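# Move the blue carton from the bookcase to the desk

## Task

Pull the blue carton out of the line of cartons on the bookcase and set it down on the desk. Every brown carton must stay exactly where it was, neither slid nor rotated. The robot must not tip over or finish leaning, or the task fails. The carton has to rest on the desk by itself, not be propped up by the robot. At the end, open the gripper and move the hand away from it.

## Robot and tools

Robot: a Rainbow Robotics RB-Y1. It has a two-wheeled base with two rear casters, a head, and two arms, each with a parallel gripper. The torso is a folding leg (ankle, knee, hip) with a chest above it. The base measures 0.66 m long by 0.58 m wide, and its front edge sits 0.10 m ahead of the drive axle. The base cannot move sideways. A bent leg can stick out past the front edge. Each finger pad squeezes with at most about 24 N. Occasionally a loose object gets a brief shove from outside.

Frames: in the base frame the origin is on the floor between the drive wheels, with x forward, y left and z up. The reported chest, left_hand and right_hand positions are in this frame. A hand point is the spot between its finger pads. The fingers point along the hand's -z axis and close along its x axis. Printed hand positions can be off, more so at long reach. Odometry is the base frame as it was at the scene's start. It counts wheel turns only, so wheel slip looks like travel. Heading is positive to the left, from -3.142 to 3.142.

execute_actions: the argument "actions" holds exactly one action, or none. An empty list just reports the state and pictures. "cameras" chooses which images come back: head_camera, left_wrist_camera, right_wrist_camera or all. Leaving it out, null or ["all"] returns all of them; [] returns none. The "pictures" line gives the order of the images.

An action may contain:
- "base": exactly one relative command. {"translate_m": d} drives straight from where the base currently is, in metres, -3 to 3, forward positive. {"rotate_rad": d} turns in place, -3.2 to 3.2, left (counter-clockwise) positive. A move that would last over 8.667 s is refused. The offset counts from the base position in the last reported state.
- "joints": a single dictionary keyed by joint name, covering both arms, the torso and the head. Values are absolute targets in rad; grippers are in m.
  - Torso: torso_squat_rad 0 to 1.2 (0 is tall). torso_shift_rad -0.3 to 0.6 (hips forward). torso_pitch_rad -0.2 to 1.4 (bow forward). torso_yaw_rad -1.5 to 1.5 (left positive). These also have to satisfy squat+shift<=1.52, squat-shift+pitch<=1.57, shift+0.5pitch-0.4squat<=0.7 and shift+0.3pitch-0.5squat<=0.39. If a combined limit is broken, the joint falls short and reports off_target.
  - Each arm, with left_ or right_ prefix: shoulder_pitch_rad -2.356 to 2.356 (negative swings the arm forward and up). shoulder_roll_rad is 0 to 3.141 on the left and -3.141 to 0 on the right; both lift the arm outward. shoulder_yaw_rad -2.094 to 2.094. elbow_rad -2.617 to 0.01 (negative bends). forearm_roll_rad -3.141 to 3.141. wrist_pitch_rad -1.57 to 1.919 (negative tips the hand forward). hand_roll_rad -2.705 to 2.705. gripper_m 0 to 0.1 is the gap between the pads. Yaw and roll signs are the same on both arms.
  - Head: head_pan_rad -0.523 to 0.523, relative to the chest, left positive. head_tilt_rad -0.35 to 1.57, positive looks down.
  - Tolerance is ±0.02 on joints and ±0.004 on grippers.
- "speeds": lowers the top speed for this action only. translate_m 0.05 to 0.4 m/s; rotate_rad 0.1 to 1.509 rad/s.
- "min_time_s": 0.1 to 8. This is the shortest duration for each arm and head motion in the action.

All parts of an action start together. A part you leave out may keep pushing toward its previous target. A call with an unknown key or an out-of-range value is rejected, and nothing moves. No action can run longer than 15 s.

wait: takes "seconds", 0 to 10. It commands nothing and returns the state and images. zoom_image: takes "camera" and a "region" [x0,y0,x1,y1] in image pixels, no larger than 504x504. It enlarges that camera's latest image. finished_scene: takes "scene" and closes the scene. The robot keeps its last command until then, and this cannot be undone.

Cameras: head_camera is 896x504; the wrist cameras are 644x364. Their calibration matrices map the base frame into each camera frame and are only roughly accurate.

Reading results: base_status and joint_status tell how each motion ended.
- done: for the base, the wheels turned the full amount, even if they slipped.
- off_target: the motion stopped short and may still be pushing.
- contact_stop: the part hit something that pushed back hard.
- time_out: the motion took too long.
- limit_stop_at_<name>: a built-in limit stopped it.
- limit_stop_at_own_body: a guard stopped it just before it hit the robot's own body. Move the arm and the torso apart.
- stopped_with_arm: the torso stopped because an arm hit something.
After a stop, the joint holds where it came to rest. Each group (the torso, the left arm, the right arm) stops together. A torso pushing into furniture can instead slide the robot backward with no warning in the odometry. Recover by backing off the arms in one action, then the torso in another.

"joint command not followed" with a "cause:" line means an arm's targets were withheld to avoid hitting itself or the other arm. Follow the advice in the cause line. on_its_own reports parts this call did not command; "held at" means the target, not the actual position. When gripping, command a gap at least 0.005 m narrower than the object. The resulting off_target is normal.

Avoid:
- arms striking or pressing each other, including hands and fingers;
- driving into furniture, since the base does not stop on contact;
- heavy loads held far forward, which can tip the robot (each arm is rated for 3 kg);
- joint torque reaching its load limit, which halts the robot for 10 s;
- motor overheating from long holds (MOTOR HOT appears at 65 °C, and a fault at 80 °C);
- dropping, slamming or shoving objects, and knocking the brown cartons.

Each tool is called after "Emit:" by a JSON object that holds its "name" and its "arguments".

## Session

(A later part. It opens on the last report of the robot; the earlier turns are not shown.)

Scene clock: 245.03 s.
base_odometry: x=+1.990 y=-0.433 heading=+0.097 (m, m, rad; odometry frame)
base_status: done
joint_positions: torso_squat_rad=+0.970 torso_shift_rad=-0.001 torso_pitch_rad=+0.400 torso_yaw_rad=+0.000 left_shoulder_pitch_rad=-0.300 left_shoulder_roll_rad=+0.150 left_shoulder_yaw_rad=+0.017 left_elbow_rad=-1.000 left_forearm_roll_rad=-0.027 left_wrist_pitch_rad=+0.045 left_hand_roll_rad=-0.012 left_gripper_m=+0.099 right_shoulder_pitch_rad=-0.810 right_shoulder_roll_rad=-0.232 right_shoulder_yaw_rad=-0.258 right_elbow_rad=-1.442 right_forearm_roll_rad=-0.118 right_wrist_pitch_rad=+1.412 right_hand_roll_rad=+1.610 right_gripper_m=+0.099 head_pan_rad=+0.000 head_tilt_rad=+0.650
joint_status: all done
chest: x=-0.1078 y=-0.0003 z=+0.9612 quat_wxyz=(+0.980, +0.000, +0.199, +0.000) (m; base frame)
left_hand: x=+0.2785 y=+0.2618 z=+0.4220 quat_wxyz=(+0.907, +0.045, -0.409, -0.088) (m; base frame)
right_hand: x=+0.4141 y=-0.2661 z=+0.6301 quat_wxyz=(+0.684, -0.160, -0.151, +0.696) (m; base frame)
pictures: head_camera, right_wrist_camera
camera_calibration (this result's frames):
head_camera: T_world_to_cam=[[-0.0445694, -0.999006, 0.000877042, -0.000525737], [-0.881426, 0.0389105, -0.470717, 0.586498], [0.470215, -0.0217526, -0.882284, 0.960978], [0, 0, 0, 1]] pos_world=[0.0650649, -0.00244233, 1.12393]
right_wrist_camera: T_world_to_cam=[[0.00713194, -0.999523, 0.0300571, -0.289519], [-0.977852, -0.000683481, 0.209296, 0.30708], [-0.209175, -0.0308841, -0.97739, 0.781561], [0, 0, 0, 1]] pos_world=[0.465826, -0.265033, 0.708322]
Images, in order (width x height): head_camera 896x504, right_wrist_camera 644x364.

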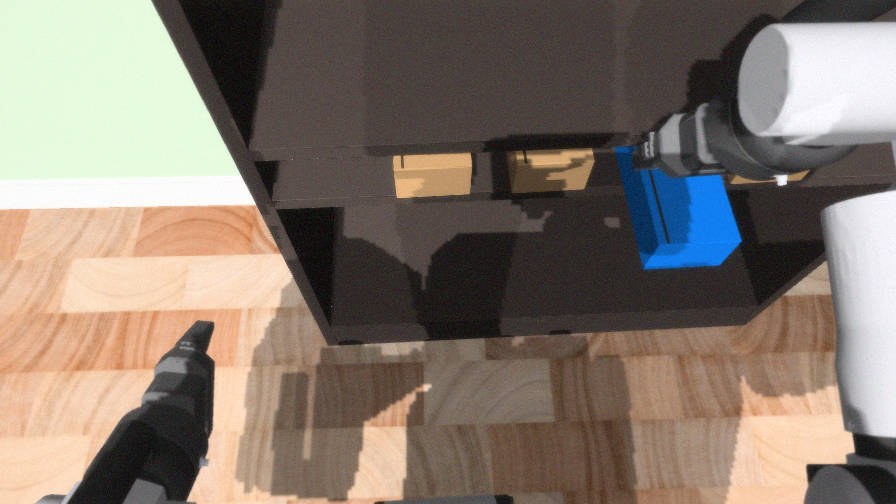

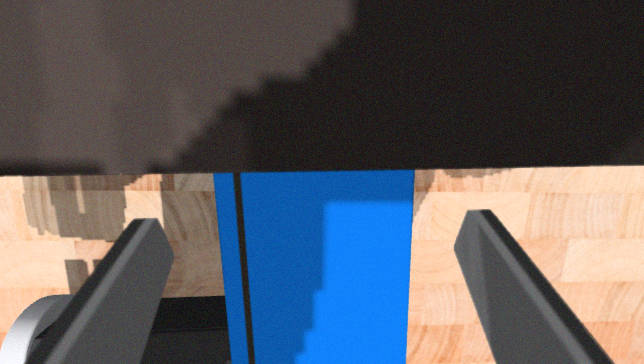

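Emit:
{"name": "execute_actions", "arguments": {"actions": [{"base": {"translate_m": 0.012}, "speeds": {"translate_m": 0.05}, "joints": {"torso_squat_rad": 1.088}}], "cameras": ["head_camera"]}}

Emit:
{"name": "execute_actions", "arguments": {"actions": [{"joints": {"right_gripper_m": 0.065}}], "cameras": ["head_camera"]}}

Scene clock: 269.87 s.
base_odometry: x=+2.002 y=-0.432 heading=+0.097 (m, m, rad; odometry frame)
base_status: done
joint_positions: torso_squat_rad=+1.088 torso_shift_rad=-0.001 torso_pitch_rad=+0.400 torso_yaw_rad=+0.000 left_shoulder_pitch_rad=-0.300 left_shoulder_roll_rad=+0.150 left_shoulder_yaw_rad=+0.017 left_elbow_rad=-1.000 left_forearm_roll_rad=-0.027 left_wrist_pitch_rad=+0.045 left_hand_roll_rad=-0.012 left_gripper_m=+0.099 right_shoulder_pitch_rad=-0.810 right_shoulder_roll_rad=-0.232 right_shoulder_yaw_rad=-0.258 right_elbow_rad=-1.442 right_forearm_roll_rad=-0.118 right_wrist_pitch_rad=+1.412 right_hand_roll_rad=+1.610 right_gripper_m=+0.099 head_pan_rad=+0.000 head_tilt_rad=+0.650
joint_status: all done
chest: x=-0.1078 y=-0.0003 z=+0.8905 quat_wxyz=(+0.980, +0.000, +0.199, +0.000) (m; base frame)
left_hand: x=+0.2786 y=+0.2619 z=+0.3513 quat_wxyz=(+0.907, +0.045, -0.409, -0.088) (m; base frame)
right_hand: x=+0.4142 y=-0.2661 z=+0.5594 quat_wxyz=(+0.684, -0.160, -0.151, +0.696) (m; base frame)
pictures: head_camera
camera_calibration (this result's frames):
head_camera: T_world_to_cam=[[-0.0445695, -0.999006, 0.000872814, -0.000416732], [-0.881383, 0.0389106, -0.470798, 0.5533], [0.470296, -0.0217525, -0.882241, 0.898533], [0, 0, 0, 1]] pos_world=[0.0650738, -0.00240017, 1.05322]
Images, in order (width x height): head_camera 896x504.

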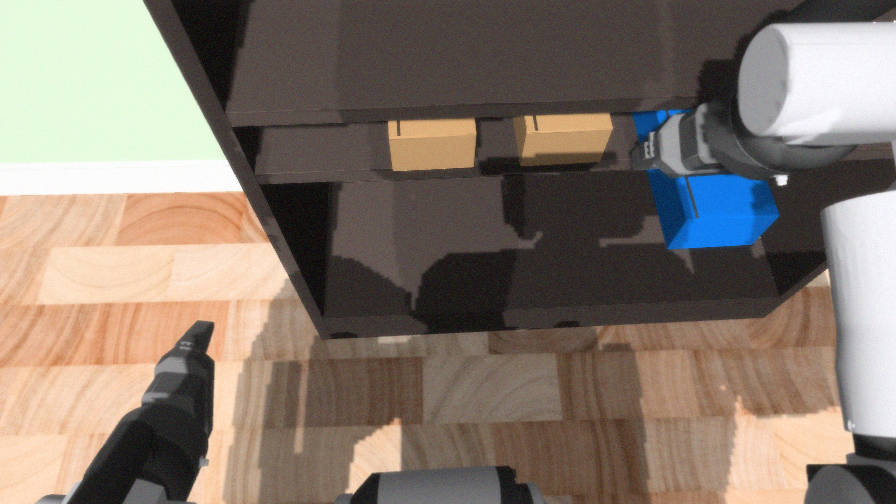

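Scene clock: 270.70 s.
base_odometry: x=+2.002 y=-0.432 heading=+0.097 (m, m, rad; odometry frame)
base_status: not commanded
joint_positions: torso_squat_rad=+1.088 torso_shift_rad=-0.001 torso_pitch_rad=+0.400 torso_yaw_rad=+0.000 left_shoulder_pitch_rad=-0.300 left_shoulder_roll_rad=+0.150 left_shoulder_yaw_rad=+0.017 left_elbow_rad=-1.000 left_forearm_roll_rad=-0.027 left_wrist_pitch_rad=+0.045 left_hand_roll_rad=-0.012 left_gripper_m=+0.099 right_shoulder_pitch_rad=-0.810 right_shoulder_roll_rad=-0.232 right_shoulder_yaw_rad=-0.258 right_elbow_rad=-1.442 right_forearm_roll_rad=-0.118 right_wrist_pitch_rad=+1.412 right_hand_roll_rad=+1.610 right_gripper_m=+0.084 head_pan_rad=+0.000 head_tilt_rad=+0.650
joint_status: right_gripper_m off_target (ended at +0.084, target +0.065)
chest: x=-0.1078 y=-0.0003 z=+0.8905 quat_wxyz=(+0.980, +0.000, +0.199, +0.000) (m; base frame)
left_hand: x=+0.2786 y=+0.2619 z=+0.3513 quat_wxyz=(+0.907, +0.045, -0.409, -0.088) (m; base frame)
right_hand: x=+0.4142 y=-0.2661 z=+0.5594 quat_wxyz=(+0.684, -0.160, -0.151, +0.696) (m; base frame)
pictures: head_camera
camera_calibration (this result's frames):
head_camera: T_world_to_cam=[[-0.0445695, -0.999006, 0.000872769, -0.000416684], [-0.881382, 0.0389106, -0.470798, 0.5533], [0.470296, -0.0217525, -0.88224, 0.898533], [0, 0, 0, 1]] pos_world=[0.0650738, -0.00240016, 1.05322]
Images, in order (width x height): head_camera 896x504.

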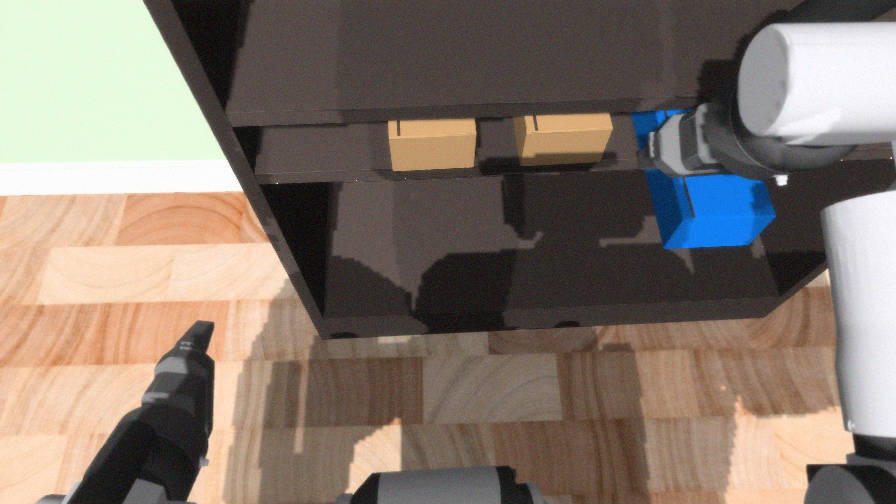

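Emit:
{"name": "execute_actions", "arguments": {"actions": [{"base": {"translate_m": -0.21}, "speeds": {"translate_m": 0.1}, "joints": {"torso_squat_rad": 1.078, "head_tilt_rad": 0.55}}], "cameras": ["head_camera","right_wrist_camera"]}}

Scene clock: 285.10 s.
base_odometry: x=+1.793 y=-0.452 heading=+0.097 (m, m, rad; odometry frame)
base_status: done
joint_positions: torso_squat_rad=+1.078 torso_shift_rad=-0.001 torso_pitch_rad=+0.400 torso_yaw_rad=+0.000 left_shoulder_pitch_rad=-0.300 left_shoulder_roll_rad=+0.150 left_shoulder_yaw_rad=+0.017 left_elbow_rad=-1.000 left_forearm_roll_rad=-0.027 left_wrist_pitch_rad=+0.045 left_hand_roll_rad=-0.012 left_gripper_m=+0.099 right_shoulder_pitch_rad=-0.810 right_shoulder_roll_rad=-0.232 right_shoulder_yaw_rad=-0.258 right_elbow_rad=-1.442 right_forearm_roll_rad=-0.118 right_wrist_pitch_rad=+1.412 right_hand_roll_rad=+1.610 right_gripper_m=+0.084 head_pan_rad=+0.000 head_tilt_rad=+0.550
joint_status: all done
chest: x=-0.1078 y=-0.0003 z=+0.8967 quat_wxyz=(+0.980, +0.000, +0.199, +0.000) (m; base frame)
left_hand: x=+0.2785 y=+0.2619 z=+0.3575 quat_wxyz=(+0.907, +0.045, -0.409, -0.088) (m; base frame)
right_hand: x=+0.4142 y=-0.2661 z=+0.5655 quat_wxyz=(+0.684, -0.160, -0.151, +0.696) (m; base frame)
pictures: head_camera, right_wrist_camera
camera_calibration (this result's frames):
head_camera: T_world_to_cam=[[-0.0444402, -0.999006, -0.00353614, 0.0043039], [-0.830035, 0.038893, -0.556353, 0.648458], [0.555938, -0.0217893, -0.830938, 0.849794], [0, 0, 0, 1]] pos_world=[0.0660014, -0.00240436, 1.06691]
right_wrist_camera: T_world_to_cam=[[0.00710559, -0.999522, 0.0300732, -0.287558], [-0.977853, -0.000654411, 0.209293, 0.32061], [-0.209173, -0.0308943, -0.97739, 0.718477], [0, 0, 0, 1]] pos_world=[0.465839, -0.265014, 0.643779]
Images, in order (width x height): head_camera 896x504, right_wrist_camera 644x364.

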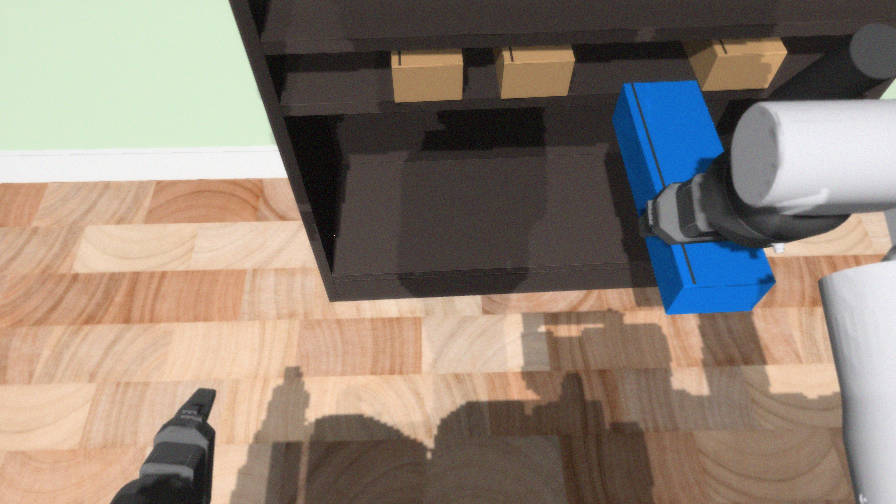

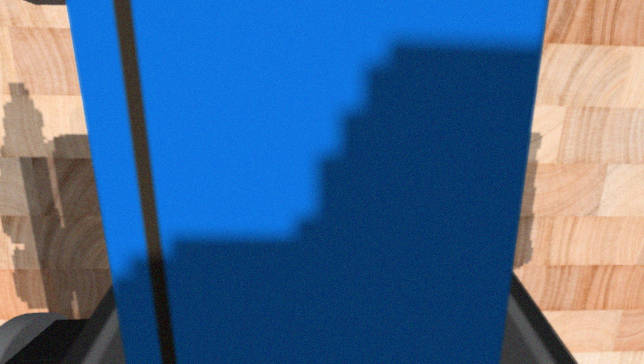

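Emit:
{"name": "execute_actions", "arguments": {"actions": [{"base": {"translate_m": -0.3}, "speeds": {"translate_m": 0.25}, "joints": {"torso_squat_rad": 0.8, "head_tilt_rad": -0.1}}], "cameras": []}}

Emit:
{"name": "execute_actions", "arguments": {"actions": [{"base": {"rotate_rad": -2.7}, "speeds": {"rotate_rad": 1.1}, "joints": {"torso_squat_rad": 0.494, "left_shoulder_pitch_rad": -0.4, "left_elbow_rad": -0.2}}], "cameras": ["head_camera","right_wrist_camera"]}}

Scene clock: 297.90 s.
base_odometry: x=+1.494 y=-0.481 heading=+0.098 (m, m, rad; odometry frame)
base_status: done
joint_positions: torso_squat_rad=+0.800 torso_shift_rad=-0.001 torso_pitch_rad=+0.400 torso_yaw_rad=+0.000 left_shoulder_pitch_rad=-0.300 left_shoulder_roll_rad=+0.150 left_shoulder_yaw_rad=+0.017 left_elbow_rad=-1.000 left_forearm_roll_rad=-0.027 left_wrist_pitch_rad=+0.045 left_hand_roll_rad=-0.012 left_gripper_m=+0.099 right_shoulder_pitch_rad=-0.810 right_shoulder_roll_rad=-0.232 right_shoulder_yaw_rad=-0.258 right_elbow_rad=-1.442 right_forearm_roll_rad=-0.118 right_wrist_pitch_rad=+1.412 right_hand_roll_rad=+1.610 right_gripper_m=+0.084 head_pan_rad=+0.000 head_tilt_rad=-0.100
joint_status: all done
chest: x=-0.1080 y=-0.0004 z=+1.0532 quat_wxyz=(+0.980, +0.000, +0.199, +0.000) (m; base frame)
left_hand: x=+0.2783 y=+0.2618 z=+0.5140 quat_wxyz=(+0.907, +0.045, -0.409, -0.088) (m; base frame)
right_hand: x=+0.4140 y=-0.2662 z=+0.7221 quat_wxyz=(+0.684, -0.160, -0.151, +0.696) (m; base frame)
pictures: none
No camera images: the call's "cameras" was empty. Leave "cameras" out to get every camera's image.

Scene clock: 302.87 s.
base_odometry: x=+1.494 y=-0.481 heading=-2.602 (m, m, rad; odometry frame)
base_status: done
joint_positions: torso_squat_rad=+0.494 torso_shift_rad=-0.001 torso_pitch_rad=+0.400 torso_yaw_rad=+0.000 left_shoulder_pitch_rad=-0.400 left_shoulder_roll_rad=+0.150 left_shoulder_yaw_rad=+0.017 left_elbow_rad=-0.200 left_forearm_roll_rad=-0.027 left_wrist_pitch_rad=+0.045 left_hand_roll_rad=-0.012 left_gripper_m=+0.099 right_shoulder_pitch_rad=-0.810 right_shoulder_roll_rad=-0.232 right_shoulder_yaw_rad=-0.258 right_elbow_rad=-1.442 right_forearm_roll_rad=-0.118 right_wrist_pitch_rad=+1.412 right_hand_roll_rad=+1.610 right_gripper_m=+0.084 head_pan_rad=+0.000 head_tilt_rad=-0.100
joint_status: all done
chest: x=-0.1081 y=-0.0004 z=+1.1818 quat_wxyz=(+0.980, +0.000, +0.199, +0.000) (m; base frame)
left_hand: x=+0.0058 y=+0.3034 z=+0.4988 quat_wxyz=(+0.992, +0.059, -0.070, -0.083) (m; base frame)
right_hand: x=+0.4139 y=-0.2662 z=+0.8507 quat_wxyz=(+0.684, -0.160, -0.151, +0.696) (m; base frame)
pictures: head_camera, right_wrist_camera
camera_calibration (this result's frames):
head_camera: T_world_to_cam=[[-0.0333332, -0.999009, -0.0294903, 0.0404594], [-0.324091, 0.0387166, -0.945233, 1.33982], [0.945438, -0.0219501, -0.32506, 0.40397], [0, 0, 0, 1]] pos_world=[0.0536423, -0.00258668, 1.39895]
right_wrist_camera: T_world_to_cam=[[0.00713243, -0.999524, 0.0300203, -0.296247], [-0.977841, -0.000690025, 0.209348, 0.260621], [-0.209228, -0.0308482, -0.97738, 0.997108], [0, 0, 0, 1]] pos_world=[0.465581, -0.265167, 0.928887]
Images, in order (width x height): head_camera 896x504, right_wrist_camera 644x364.

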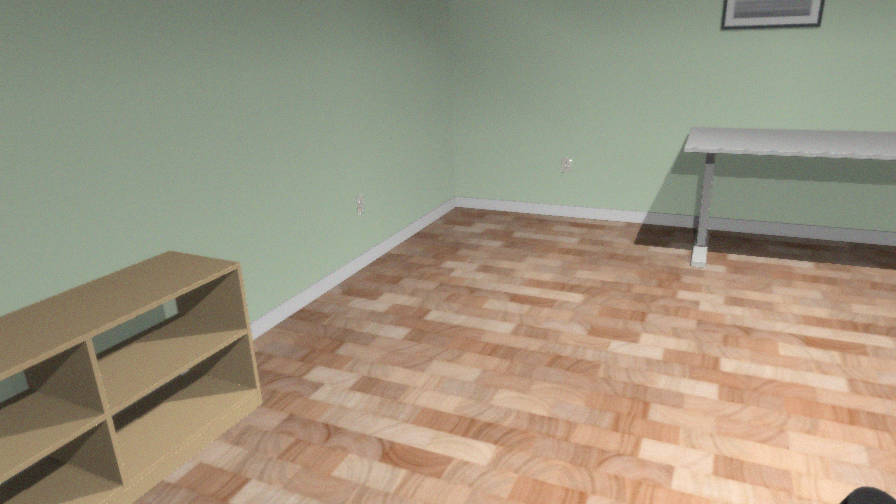

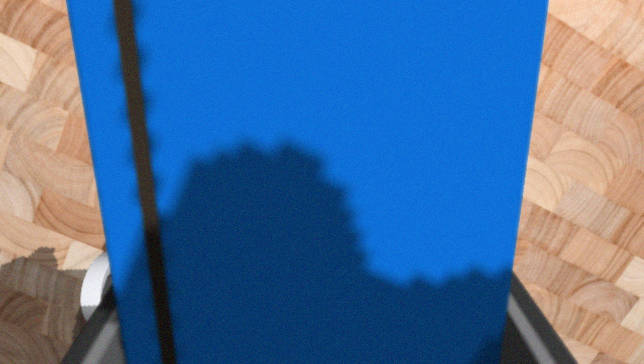

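Emit:
{"name": "execute_actions", "arguments": {"actions": [{"base": {"rotate_rad": -0.58}}], "cameras": ["head_camera"]}}

Emit:
{"name": "execute_actions", "arguments": {"actions": [{"base": {"translate_m": 3.0}, "joints": {"head_tilt_rad": 0.3}}], "cameras": ["head_camera"]}}

Scene clock: 316.03 s.
base_odometry: x=+1.494 y=-0.481 heading=+3.102 (m, m, rad; odometry frame)
base_status: done
joint_positions: torso_squat_rad=+0.494 torso_shift_rad=-0.001 torso_pitch_rad=+0.400 torso_yaw_rad=+0.000 left_shoulder_pitch_rad=-0.400 left_shoulder_roll_rad=+0.150 left_shoulder_yaw_rad=+0.017 left_elbow_rad=-0.200 left_forearm_roll_rad=-0.027 left_wrist_pitch_rad=+0.045 left_hand_roll_rad=-0.012 left_gripper_m=+0.099 right_shoulder_pitch_rad=-0.810 right_shoulder_roll_rad=-0.232 right_shoulder_yaw_rad=-0.258 right_elbow_rad=-1.442 right_forearm_roll_rad=-0.118 right_wrist_pitch_rad=+1.412 right_hand_roll_rad=+1.610 right_gripper_m=+0.084 head_pan_rad=+0.000 head_tilt_rad=-0.100
joint_status: not commanded
chest: x=-0.1081 y=-0.0004 z=+1.1818 quat_wxyz=(+0.980, +0.000, +0.199, +0.000) (m; base frame)
left_hand: x=+0.0058 y=+0.3034 z=+0.4988 quat_wxyz=(+0.992, +0.059, -0.070, -0.083) (m; base frame)
right_hand: x=+0.4139 y=-0.2662 z=+0.8507 quat_wxyz=(+0.684, -0.160, -0.151, +0.696) (m; base frame)
pictures: head_camera
camera_calibration (this result's frames):
head_camera: T_world_to_cam=[[-0.0333343, -0.999009, -0.0294918, 0.0404602], [-0.324091, 0.0387184, -0.945233, 1.33982], [0.945438, -0.0219507, -0.325061, 0.40397], [0, 0, 0, 1]] pos_world=[0.0536424, -0.00258802, 1.39895]
Images, in order (width x height): head_camera 896x504.

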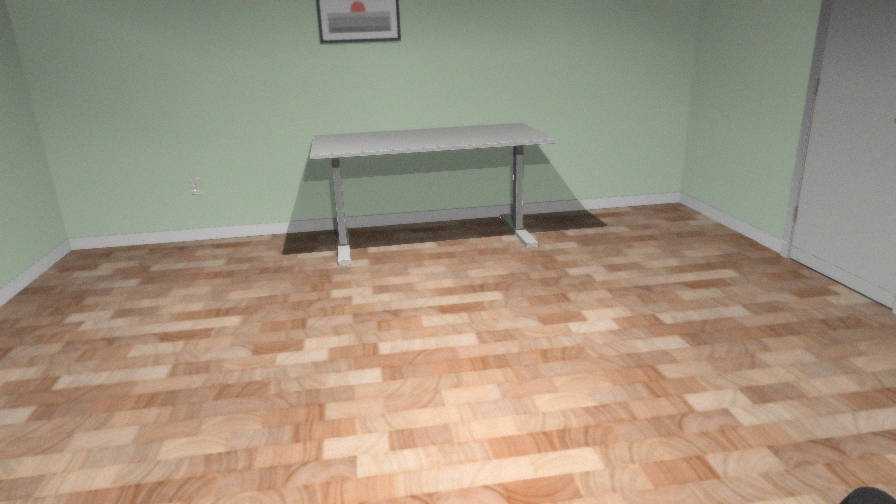

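Scene clock: 324.80 s.
base_odometry: x=-1.503 y=-0.362 heading=+3.102 (m, m, rad; odometry frame)
base_status: done
joint_positions: torso_squat_rad=+0.494 torso_shift_rad=-0.001 torso_pitch_rad=+0.400 torso_yaw_rad=+0.000 left_shoulder_pitch_rad=-0.400 left_shoulder_roll_rad=+0.150 left_shoulder_yaw_rad=+0.017 left_elbow_rad=-0.200 left_forearm_roll_rad=-0.027 left_wrist_pitch_rad=+0.045 left_hand_roll_rad=-0.012 left_gripper_m=+0.099 right_shoulder_pitch_rad=-0.810 right_shoulder_roll_rad=-0.232 right_shoulder_yaw_rad=-0.258 right_elbow_rad=-1.442 right_forearm_roll_rad=-0.118 right_wrist_pitch_rad=+1.412 right_hand_roll_rad=+1.610 right_gripper_m=+0.084 head_pan_rad=+0.000 head_tilt_rad=+0.300
joint_status: all done
chest: x=-0.1080 y=-0.0004 z=+1.1818 quat_wxyz=(+0.980, +0.000, +0.199, +0.000) (m; base frame)
left_hand: x=+0.0060 y=+0.3033 z=+0.4988 quat_wxyz=(+0.992, +0.059, -0.070, -0.083) (m; base frame)
right_hand: x=+0.4140 y=-0.2662 z=+0.8506 quat_wxyz=(+0.684, -0.159, -0.151, +0.696) (m; base frame)
pictures: head_camera
camera_calibration (this result's frames):
head_camera: T_world_to_cam=[[-0.0421972, -0.999006, -0.014339, 0.0198062], [-0.666629, 0.0388421, -0.744377, 1.06382], [0.744194, -0.0218518, -0.667606, 0.866912], [0, 0, 0, 1]] pos_world=[0.0648578, -0.00259086, 1.37092]
Images, in order (width x height): head_camera 896x504.

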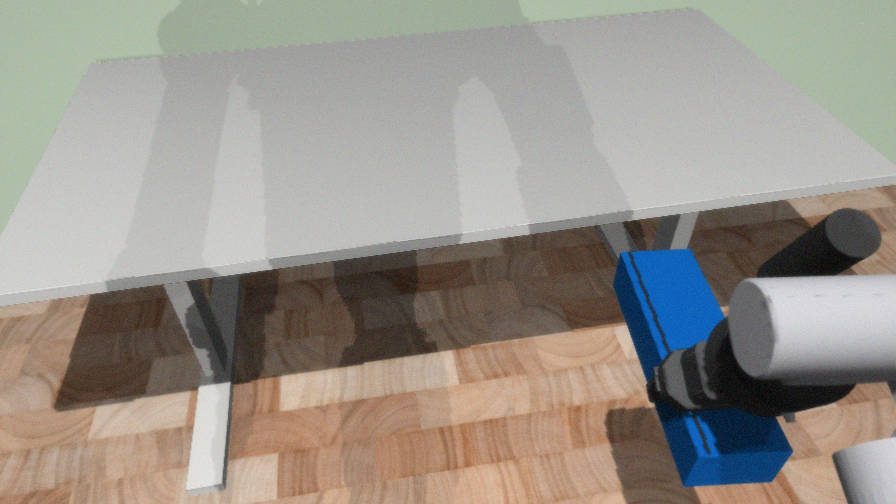

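Emit:
{"name": "execute_actions", "arguments": {"actions": [{"base": {"translate_m": 0.62}, "joints": {"head_tilt_rad": 0.55}}], "cameras": ["head_camera"]}}

Scene clock: 344.17 s.
base_odometry: x=-2.123 y=-0.337 heading=+3.101 (m, m, rad; odometry frame)
base_status: done
joint_positions: torso_squat_rad=+0.494 torso_shift_rad=-0.001 torso_pitch_rad=+0.400 torso_yaw_rad=+0.000 left_shoulder_pitch_rad=-0.400 left_shoulder_roll_rad=+0.150 left_shoulder_yaw_rad=+0.017 left_elbow_rad=-0.200 left_forearm_roll_rad=-0.027 left_wrist_pitch_rad=+0.045 left_hand_roll_rad=-0.012 left_gripper_m=+0.099 right_shoulder_pitch_rad=-0.810 right_shoulder_roll_rad=-0.232 right_shoulder_yaw_rad=-0.258 right_elbow_rad=-1.442 right_forearm_roll_rad=-0.118 right_wrist_pitch_rad=+1.412 right_hand_roll_rad=+1.610 right_gripper_m=+0.084 head_pan_rad=+0.000 head_tilt_rad=+0.550
joint_status: all done
chest: x=-0.1080 y=-0.0004 z=+1.1818 quat_wxyz=(+0.980, +0.000, +0.199, +0.000) (m; base frame)
left_hand: x=+0.0060 y=+0.3033 z=+0.4988 quat_wxyz=(+0.992, +0.059, -0.070, -0.083) (m; base frame)
right_hand: x=+0.4140 y=-0.2662 z=+0.8507 quat_wxyz=(+0.684, -0.160, -0.151, +0.696) (m; base frame)
pictures: head_camera
camera_calibration (this result's frames):
head_camera: T_world_to_cam=[[-0.044431, -0.999006, -0.00355433, 0.00514266], [-0.830049, 0.038896, -0.556332, 0.806925], [0.555917, -0.0217681, -0.830952, 1.08683], [0, 0, 0, 1]] pos_world=[0.065828, -0.00259032, 1.35204]
Images, in order (width x height): head_camera 896x504.

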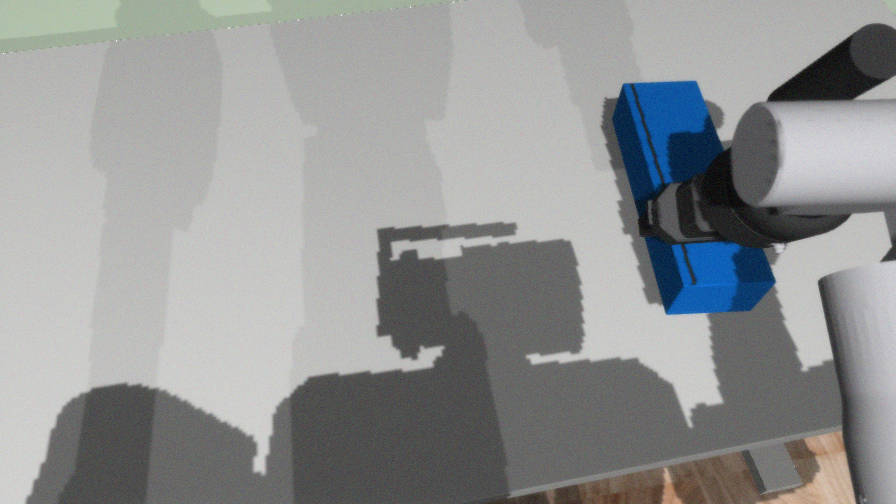

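Emit:
{"name": "execute_actions", "arguments": {"actions": [{"joints": {"torso_squat_rad": 0.64}}], "cameras": ["right_wrist_camera"]}}

Emit:
{"name": "execute_actions", "arguments": {"actions": [{"joints": {"torso_squat_rad": 0.67}}], "cameras": ["head_camera","right_wrist_camera"]}}

Scene clock: 362.50 s.
base_odometry: x=-2.123 y=-0.337 heading=+3.101 (m, m, rad; odometry frame)
base_status: not commanded
joint_positions: torso_squat_rad=+0.640 torso_shift_rad=-0.001 torso_pitch_rad=+0.400 torso_yaw_rad=+0.000 left_shoulder_pitch_rad=-0.400 left_shoulder_roll_rad=+0.150 left_shoulder_yaw_rad=+0.017 left_elbow_rad=-0.200 left_forearm_roll_rad=-0.027 left_wrist_pitch_rad=+0.045 left_hand_roll_rad=-0.012 left_gripper_m=+0.099 right_shoulder_pitch_rad=-0.810 right_shoulder_roll_rad=-0.232 right_shoulder_yaw_rad=-0.258 right_elbow_rad=-1.442 right_forearm_roll_rad=-0.118 right_wrist_pitch_rad=+1.412 right_hand_roll_rad=+1.610 right_gripper_m=+0.084 head_pan_rad=+0.000 head_tilt_rad=+0.550
joint_status: all done
chest: x=-0.1080 y=-0.0004 z=+1.1270 quat_wxyz=(+0.980, +0.000, +0.199, +0.000) (m; base frame)
left_hand: x=+0.0060 y=+0.3034 z=+0.4440 quat_wxyz=(+0.992, +0.059, -0.070, -0.083) (m; base frame)
right_hand: x=+0.4140 y=-0.2662 z=+0.7959 quat_wxyz=(+0.684, -0.160, -0.151, +0.696) (m; base frame)
pictures: right_wrist_camera
camera_calibration (this result's frames):
right_wrist_camera: T_world_to_cam=[[0.00714287, -0.999524, 0.0300135, -0.29456], [-0.977865, -0.000705144, 0.209237, 0.272256], [-0.209117, -0.0308437, -0.977404, 0.943569], [0, 0, 0, 1]] pos_world=[0.465649, -0.265124, 0.874123]
Images, in order (width x height): right_wrist_camera 644x364.

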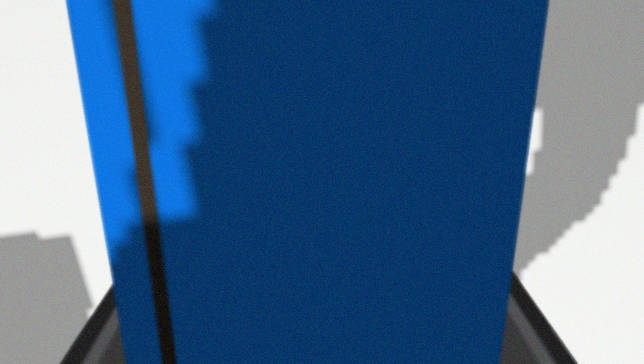

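Scene clock: 363.23 s.
base_odometry: x=-2.123 y=-0.337 heading=+3.101 (m, m, rad; odometry frame)
base_status: not commanded
joint_positions: torso_squat_rad=+0.670 torso_shift_rad=-0.001 torso_pitch_rad=+0.400 torso_yaw_rad=+0.000 left_shoulder_pitch_rad=-0.400 left_shoulder_roll_rad=+0.150 left_shoulder_yaw_rad=+0.017 left_elbow_rad=-0.200 left_forearm_roll_rad=-0.027 left_wrist_pitch_rad=+0.045 left_hand_roll_rad=-0.012 left_gripper_m=+0.099 right_shoulder_pitch_rad=-0.810 right_shoulder_roll_rad=-0.232 right_shoulder_yaw_rad=-0.258 right_elbow_rad=-1.442 right_forearm_roll_rad=-0.118 right_wrist_pitch_rad=+1.412 right_hand_roll_rad=+1.610 right_gripper_m=+0.084 head_pan_rad=+0.000 head_tilt_rad=+0.550
joint_status: all done
chest: x=-0.1080 y=-0.0004 z=+1.1142 quat_wxyz=(+0.980, +0.000, +0.199, +0.000) (m; base frame)
left_hand: x=+0.0060 y=+0.3034 z=+0.4312 quat_wxyz=(+0.992, +0.059, -0.070, -0.083) (m; base frame)
right_hand: x=+0.4140 y=-0.2662 z=+0.7831 quat_wxyz=(+0.684, -0.160, -0.151, +0.696) (m; base frame)
pictures: head_camera, right_wrist_camera
camera_calibration (this result's frames):
head_camera: T_world_to_cam=[[-0.0444306, -0.999006, -0.00356087, 0.00495011], [-0.829965, 0.038896, -0.556457, 0.769435], [0.556043, -0.0217683, -0.830869, 1.03058], [0, 0, 0, 1]] pos_world=[0.0657777, -0.00254873, 1.28445]
right_wrist_camera: T_world_to_cam=[[0.00713364, -0.999524, 0.0300173, -0.294173], [-0.977863, -0.000695066, 0.209246, 0.274921], [-0.209125, -0.0308455, -0.977402, 0.931068], [0, 0, 0, 1]] pos_world=[0.465644, -0.265123, 0.861333]
Images, in order (width x height): head_camera 896x504, right_wrist_camera 644x364.

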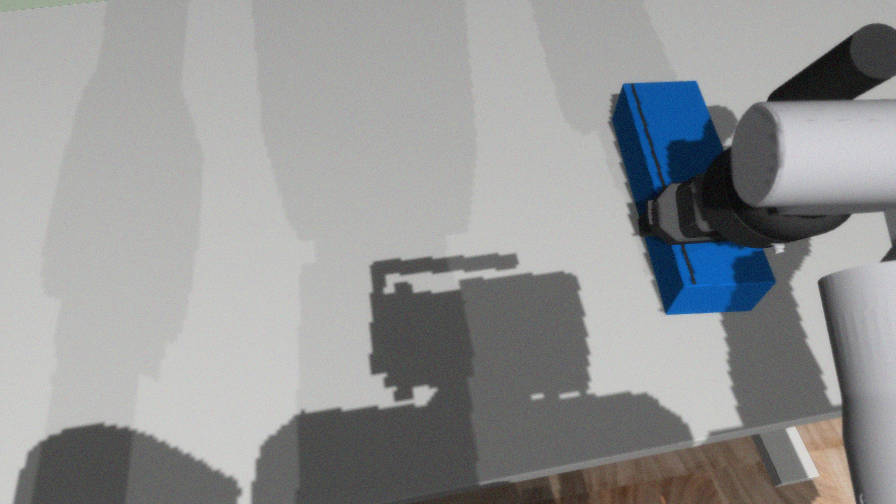

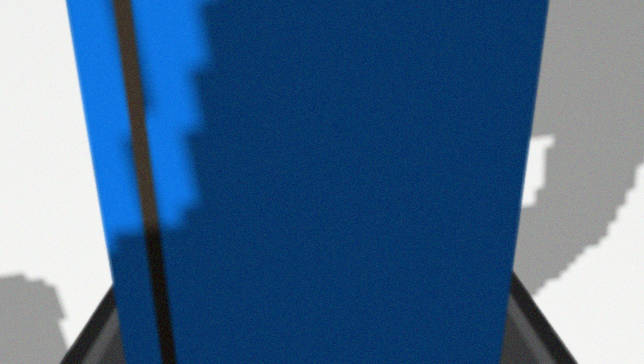

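Emit:
{"name": "execute_actions", "arguments": {"actions": [{"joints": {"torso_squat_rad": 0.695}}], "cameras": ["head_camera","right_wrist_camera"]}}

Scene clock: 366.47 s.
base_odometry: x=-2.123 y=-0.337 heading=+3.101 (m, m, rad; odometry frame)
base_status: not commanded
joint_positions: torso_squat_rad=+0.695 torso_shift_rad=-0.001 torso_pitch_rad=+0.400 torso_yaw_rad=+0.000 left_shoulder_pitch_rad=-0.400 left_shoulder_roll_rad=+0.150 left_shoulder_yaw_rad=+0.017 left_elbow_rad=-0.200 left_forearm_roll_rad=-0.027 left_wrist_pitch_rad=+0.045 left_hand_roll_rad=-0.012 left_gripper_m=+0.099 right_shoulder_pitch_rad=-0.810 right_shoulder_roll_rad=-0.232 right_shoulder_yaw_rad=-0.258 right_elbow_rad=-1.442 right_forearm_roll_rad=-0.118 right_wrist_pitch_rad=+1.412 right_hand_roll_rad=+1.610 right_gripper_m=+0.084 head_pan_rad=+0.000 head_tilt_rad=+0.550
joint_status: all done
chest: x=-0.1080 y=-0.0004 z=+1.1032 quat_wxyz=(+0.980, +0.000, +0.199, +0.000) (m; base frame)
left_hand: x=+0.0060 y=+0.3034 z=+0.4202 quat_wxyz=(+0.992, +0.059, -0.070, -0.083) (m; base frame)
right_hand: x=+0.4140 y=-0.2662 z=+0.7720 quat_wxyz=(+0.684, -0.160, -0.151, +0.696) (m; base frame)
pictures: head_camera, right_wrist_camera
camera_calibration (this result's frames):
head_camera: T_world_to_cam=[[-0.0444303, -0.999006, -0.003561, 0.00491811], [-0.829967, 0.0388958, -0.556455, 0.763299], [0.556041, -0.0217679, -0.83087, 1.02141], [0, 0, 0, 1]] pos_world=[0.0657875, -0.00254201, 1.27342]
right_wrist_camera: T_world_to_cam=[[0.00712443, -0.999524, 0.0300209, -0.29384], [-0.977855, -0.000684191, 0.209281, 0.277203], [-0.20916, -0.0308471, -0.977395, 0.920273], [0, 0, 0, 1]] pos_world=[0.465643, -0.265123, 0.850278]
Images, in order (width x height): head_camera 896x504, right_wrist_camera 644x364.

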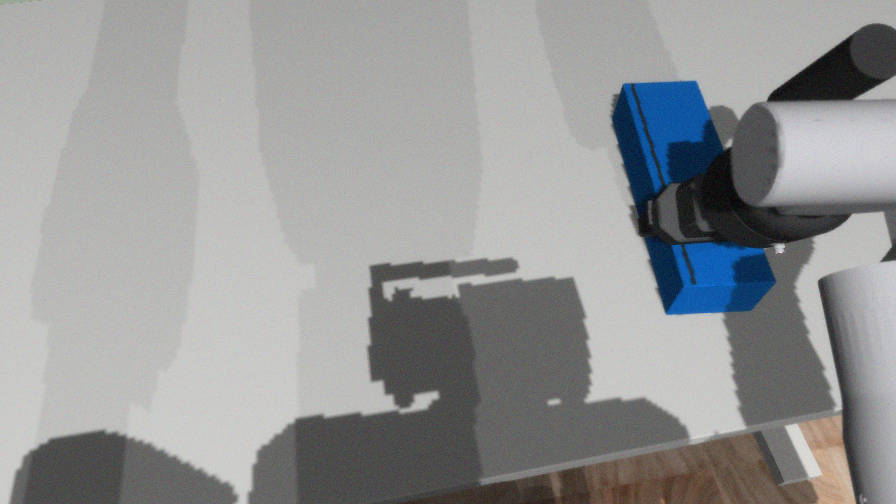

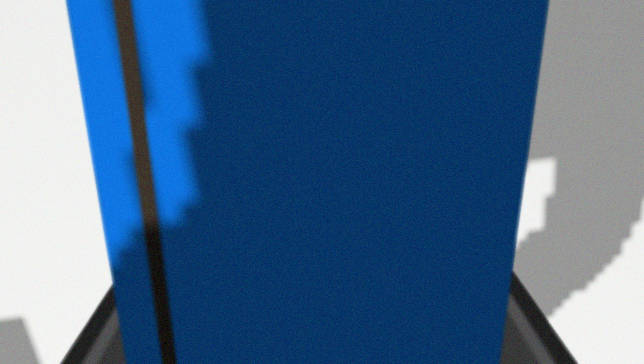

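Emit:
{"name": "execute_actions", "arguments": {"actions": [{"joints": {"torso_squat_rad": 0.717}}], "cameras": ["head_camera","right_wrist_camera"]}}

Scene clock: 369.90 s.
base_odometry: x=-2.123 y=-0.337 heading=+3.101 (m, m, rad; odometry frame)
base_status: not commanded
joint_positions: torso_squat_rad=+0.717 torso_shift_rad=-0.001 torso_pitch_rad=+0.399 torso_yaw_rad=+0.000 left_shoulder_pitch_rad=-0.400 left_shoulder_roll_rad=+0.150 left_shoulder_yaw_rad=+0.017 left_elbow_rad=-0.200 left_forearm_roll_rad=-0.027 left_wrist_pitch_rad=+0.045 left_hand_roll_rad=-0.012 left_gripper_m=+0.099 right_shoulder_pitch_rad=-0.811 right_shoulder_roll_rad=-0.232 right_shoulder_yaw_rad=-0.258 right_elbow_rad=-1.443 right_forearm_roll_rad=-0.118 right_wrist_pitch_rad=+1.412 right_hand_roll_rad=+1.610 right_gripper_m=+0.084 head_pan_rad=+0.000 head_tilt_rad=+0.550
joint_status: all done
chest: x=-0.1082 y=-0.0004 z=+1.0932 quat_wxyz=(+0.980, +0.000, +0.198, +0.000) (m; base frame)
left_hand: x=+0.0061 y=+0.3034 z=+0.4103 quat_wxyz=(+0.992, +0.059, -0.070, -0.083) (m; base frame)
right_hand: x=+0.4143 y=-0.2661 z=+0.7629 quat_wxyz=(+0.684, -0.160, -0.152, +0.696) (m; base frame)
pictures: head_camera, right_wrist_camera
camera_calibration (this result's frames):
head_camera: T_world_to_cam=[[-0.0444551, -0.999005, -0.00354824, 0.00487051], [-0.829731, 0.0389002, -0.556806, 0.757998], [0.55639, -0.0218088, -0.830635, 1.01303], [0, 0, 0, 1]] pos_world=[0.065514, -0.00252775, 1.26353]
right_wrist_camera: T_world_to_cam=[[0.00732001, -0.999522, 0.0300241, -0.29351], [-0.978259, -0.000934789, 0.207384, 0.281034], [-0.207257, -0.0308894, -0.977799, 0.910956], [0, 0, 0, 1]] pos_world=[0.465875, -0.264968, 0.841262]
Images, in order (width x height): head_camera 896x504, right_wrist_camera 644x364.

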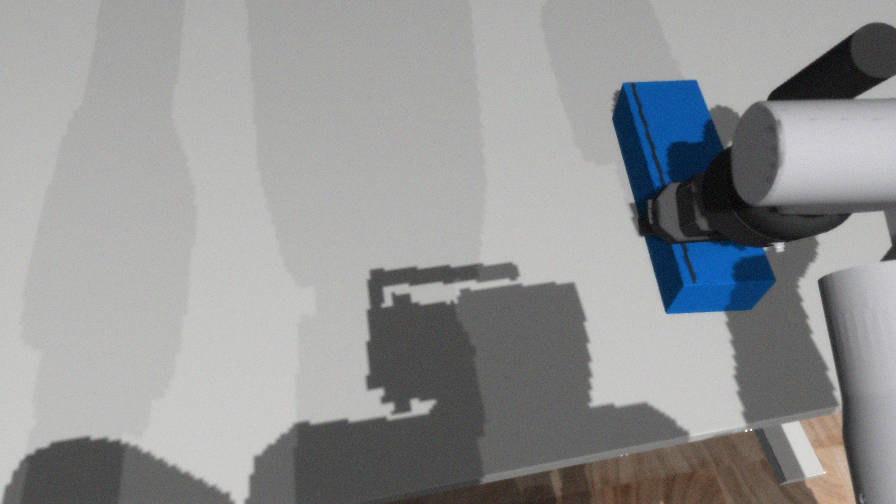

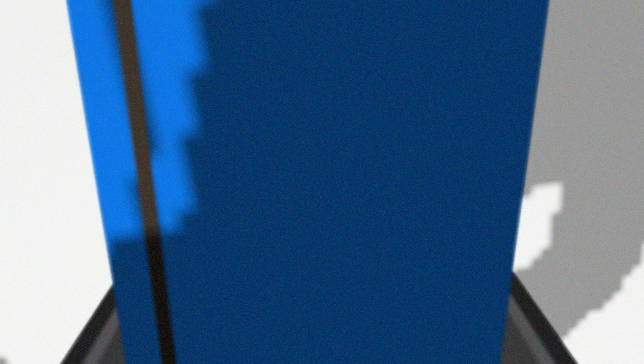

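Light contact. Release and retreat.

Emit:
{"name": "execute_actions", "arguments": {"actions": [{"joints": {"right_gripper_m": 0.1}}], "cameras": []}}

Emit:
{"name": "execute_actions", "arguments": {"actions": [{"joints": {"torso_squat_rad": 0.56}}], "cameras": []}}

Emit:
{"name": "execute_actions", "arguments": {"actions": [{"base": {"translate_m": -0.35}, "joints": {"head_tilt_rad": 0.3}}], "cameras": ["head_camera"]}}

Scene clock: 380.00 s.
base_odometry: x=-2.123 y=-0.337 heading=+3.101 (m, m, rad; odometry frame)
base_status: not commanded
joint_positions: torso_squat_rad=+0.717 torso_shift_rad=-0.001 torso_pitch_rad=+0.400 torso_yaw_rad=+0.000 left_shoulder_pitch_rad=-0.400 left_shoulder_roll_rad=+0.150 left_shoulder_yaw_rad=+0.017 left_elbow_rad=-0.200 left_forearm_roll_rad=-0.027 left_wrist_pitch_rad=+0.045 left_hand_roll_rad=-0.012 left_gripper_m=+0.099 right_shoulder_pitch_rad=-0.811 right_shoulder_roll_rad=-0.232 right_shoulder_yaw_rad=-0.258 right_elbow_rad=-1.443 right_forearm_roll_rad=-0.118 right_wrist_pitch_rad=+1.412 right_hand_roll_rad=+1.610 right_gripper_m=+0.099 head_pan_rad=+0.000 head_tilt_rad=+0.550
joint_status: all done
chest: x=-0.1082 y=-0.0004 z=+1.0932 quat_wxyz=(+0.980, +0.000, +0.198, +0.000) (m; base frame)
left_hand: x=+0.0061 y=+0.3034 z=+0.4103 quat_wxyz=(+0.992, +0.059, -0.070, -0.083) (m; base frame)
right_hand: x=+0.4144 y=-0.2661 z=+0.7629 quat_wxyz=(+0.684, -0.160, -0.152, +0.696) (m; base frame)
pictures: none
No camera images: the call's "cameras" was empty. Leave "cameras" out to get every camera's image.

Scene clock: 381.33 s.
base_odometry: x=-2.123 y=-0.337 heading=+3.101 (m, m, rad; odometry frame)
base_status: not commanded
joint_positions: torso_squat_rad=+0.560 torso_shift_rad=-0.001 torso_pitch_rad=+0.400 torso_yaw_rad=+0.000 left_shoulder_pitch_rad=-0.400 left_shoulder_roll_rad=+0.150 left_shoulder_yaw_rad=+0.017 left_elbow_rad=-0.200 left_forearm_roll_rad=-0.027 left_wrist_pitch_rad=+0.045 left_hand_roll_rad=-0.012 left_gripper_m=+0.099 right_shoulder_pitch_rad=-0.810 right_shoulder_roll_rad=-0.232 right_shoulder_yaw_rad=-0.258 right_elbow_rad=-1.442 right_forearm_roll_rad=-0.118 right_wrist_pitch_rad=+1.412 right_hand_roll_rad=+1.610 right_gripper_m=+0.099 head_pan_rad=+0.000 head_tilt_rad=+0.550
joint_status: all done
chest: x=-0.1080 y=-0.0004 z=+1.1586 quat_wxyz=(+0.980, +0.000, +0.199, +0.000) (m; base frame)
left_hand: x=+0.0059 y=+0.3033 z=+0.4756 quat_wxyz=(+0.992, +0.059, -0.070, -0.083) (m; base frame)
right_hand: x=+0.4141 y=-0.2662 z=+0.8276 quat_wxyz=(+0.684, -0.160, -0.151, +0.696) (m; base frame)
pictures: none
No camera images: the call's "cameras" was empty. Leave "cameras" out to get every camera's image.

Scene clock: 383.93 s.
base_odometry: x=-1.773 y=-0.351 heading=+3.101 (m, m, rad; odometry frame)
base_status: done
joint_positions: torso_squat_rad=+0.560 torso_shift_rad=-0.001 torso_pitch_rad=+0.400 torso_yaw_rad=+0.000 left_shoulder_pitch_rad=-0.400 left_shoulder_roll_rad=+0.150 left_shoulder_yaw_rad=+0.017 left_elbow_rad=-0.200 left_forearm_roll_rad=-0.027 left_wrist_pitch_rad=+0.045 left_hand_roll_rad=-0.012 left_gripper_m=+0.099 right_shoulder_pitch_rad=-0.810 right_shoulder_roll_rad=-0.232 right_shoulder_yaw_rad=-0.258 right_elbow_rad=-1.442 right_forearm_roll_rad=-0.118 right_wrist_pitch_rad=+1.412 right_hand_roll_rad=+1.610 right_gripper_m=+0.099 head_pan_rad=+0.000 head_tilt_rad=+0.300
joint_status: all done
chest: x=-0.1081 y=-0.0004 z=+1.1586 quat_wxyz=(+0.980, +0.000, +0.199, +0.000) (m; base frame)
left_hand: x=+0.0058 y=+0.3034 z=+0.4756 quat_wxyz=(+0.992, +0.059, -0.070, -0.083) (m; base frame)
right_hand: x=+0.4140 y=-0.2663 z=+0.8276 quat_wxyz=(+0.684, -0.160, -0.151, +0.696) (m; base frame)
pictures: head_camera
camera_calibration (this result's frames):
head_camera: T_world_to_cam=[[-0.042222, -0.999006, -0.0143124, 0.019457], [-0.666546, 0.0388364, -0.744451, 1.04656], [0.744267, -0.0218923, -0.667523, 0.851411], [0, 0, 0, 1]] pos_world=[0.0647277, -0.00256782, 1.34773]
Images, in order (width x height): head_camera 896x504.

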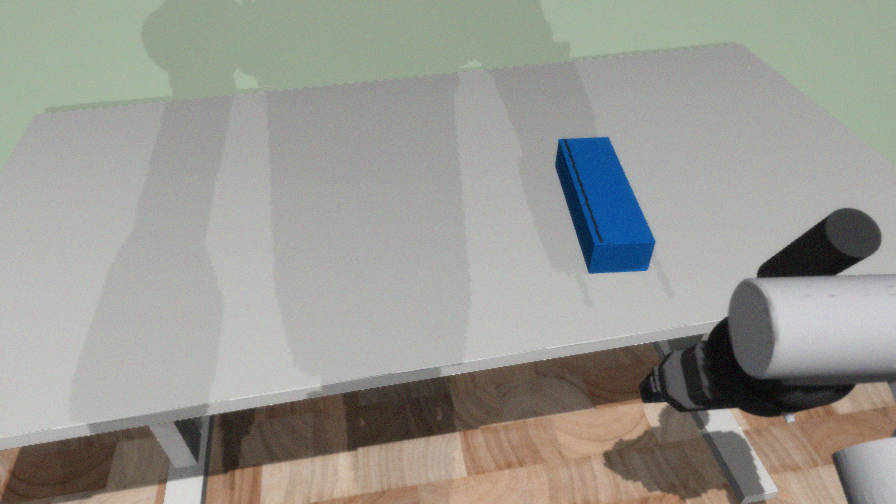

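Emit:
{"name": "finished_scene", "arguments": {"scene": 2}}

The scene is finished: the task was done.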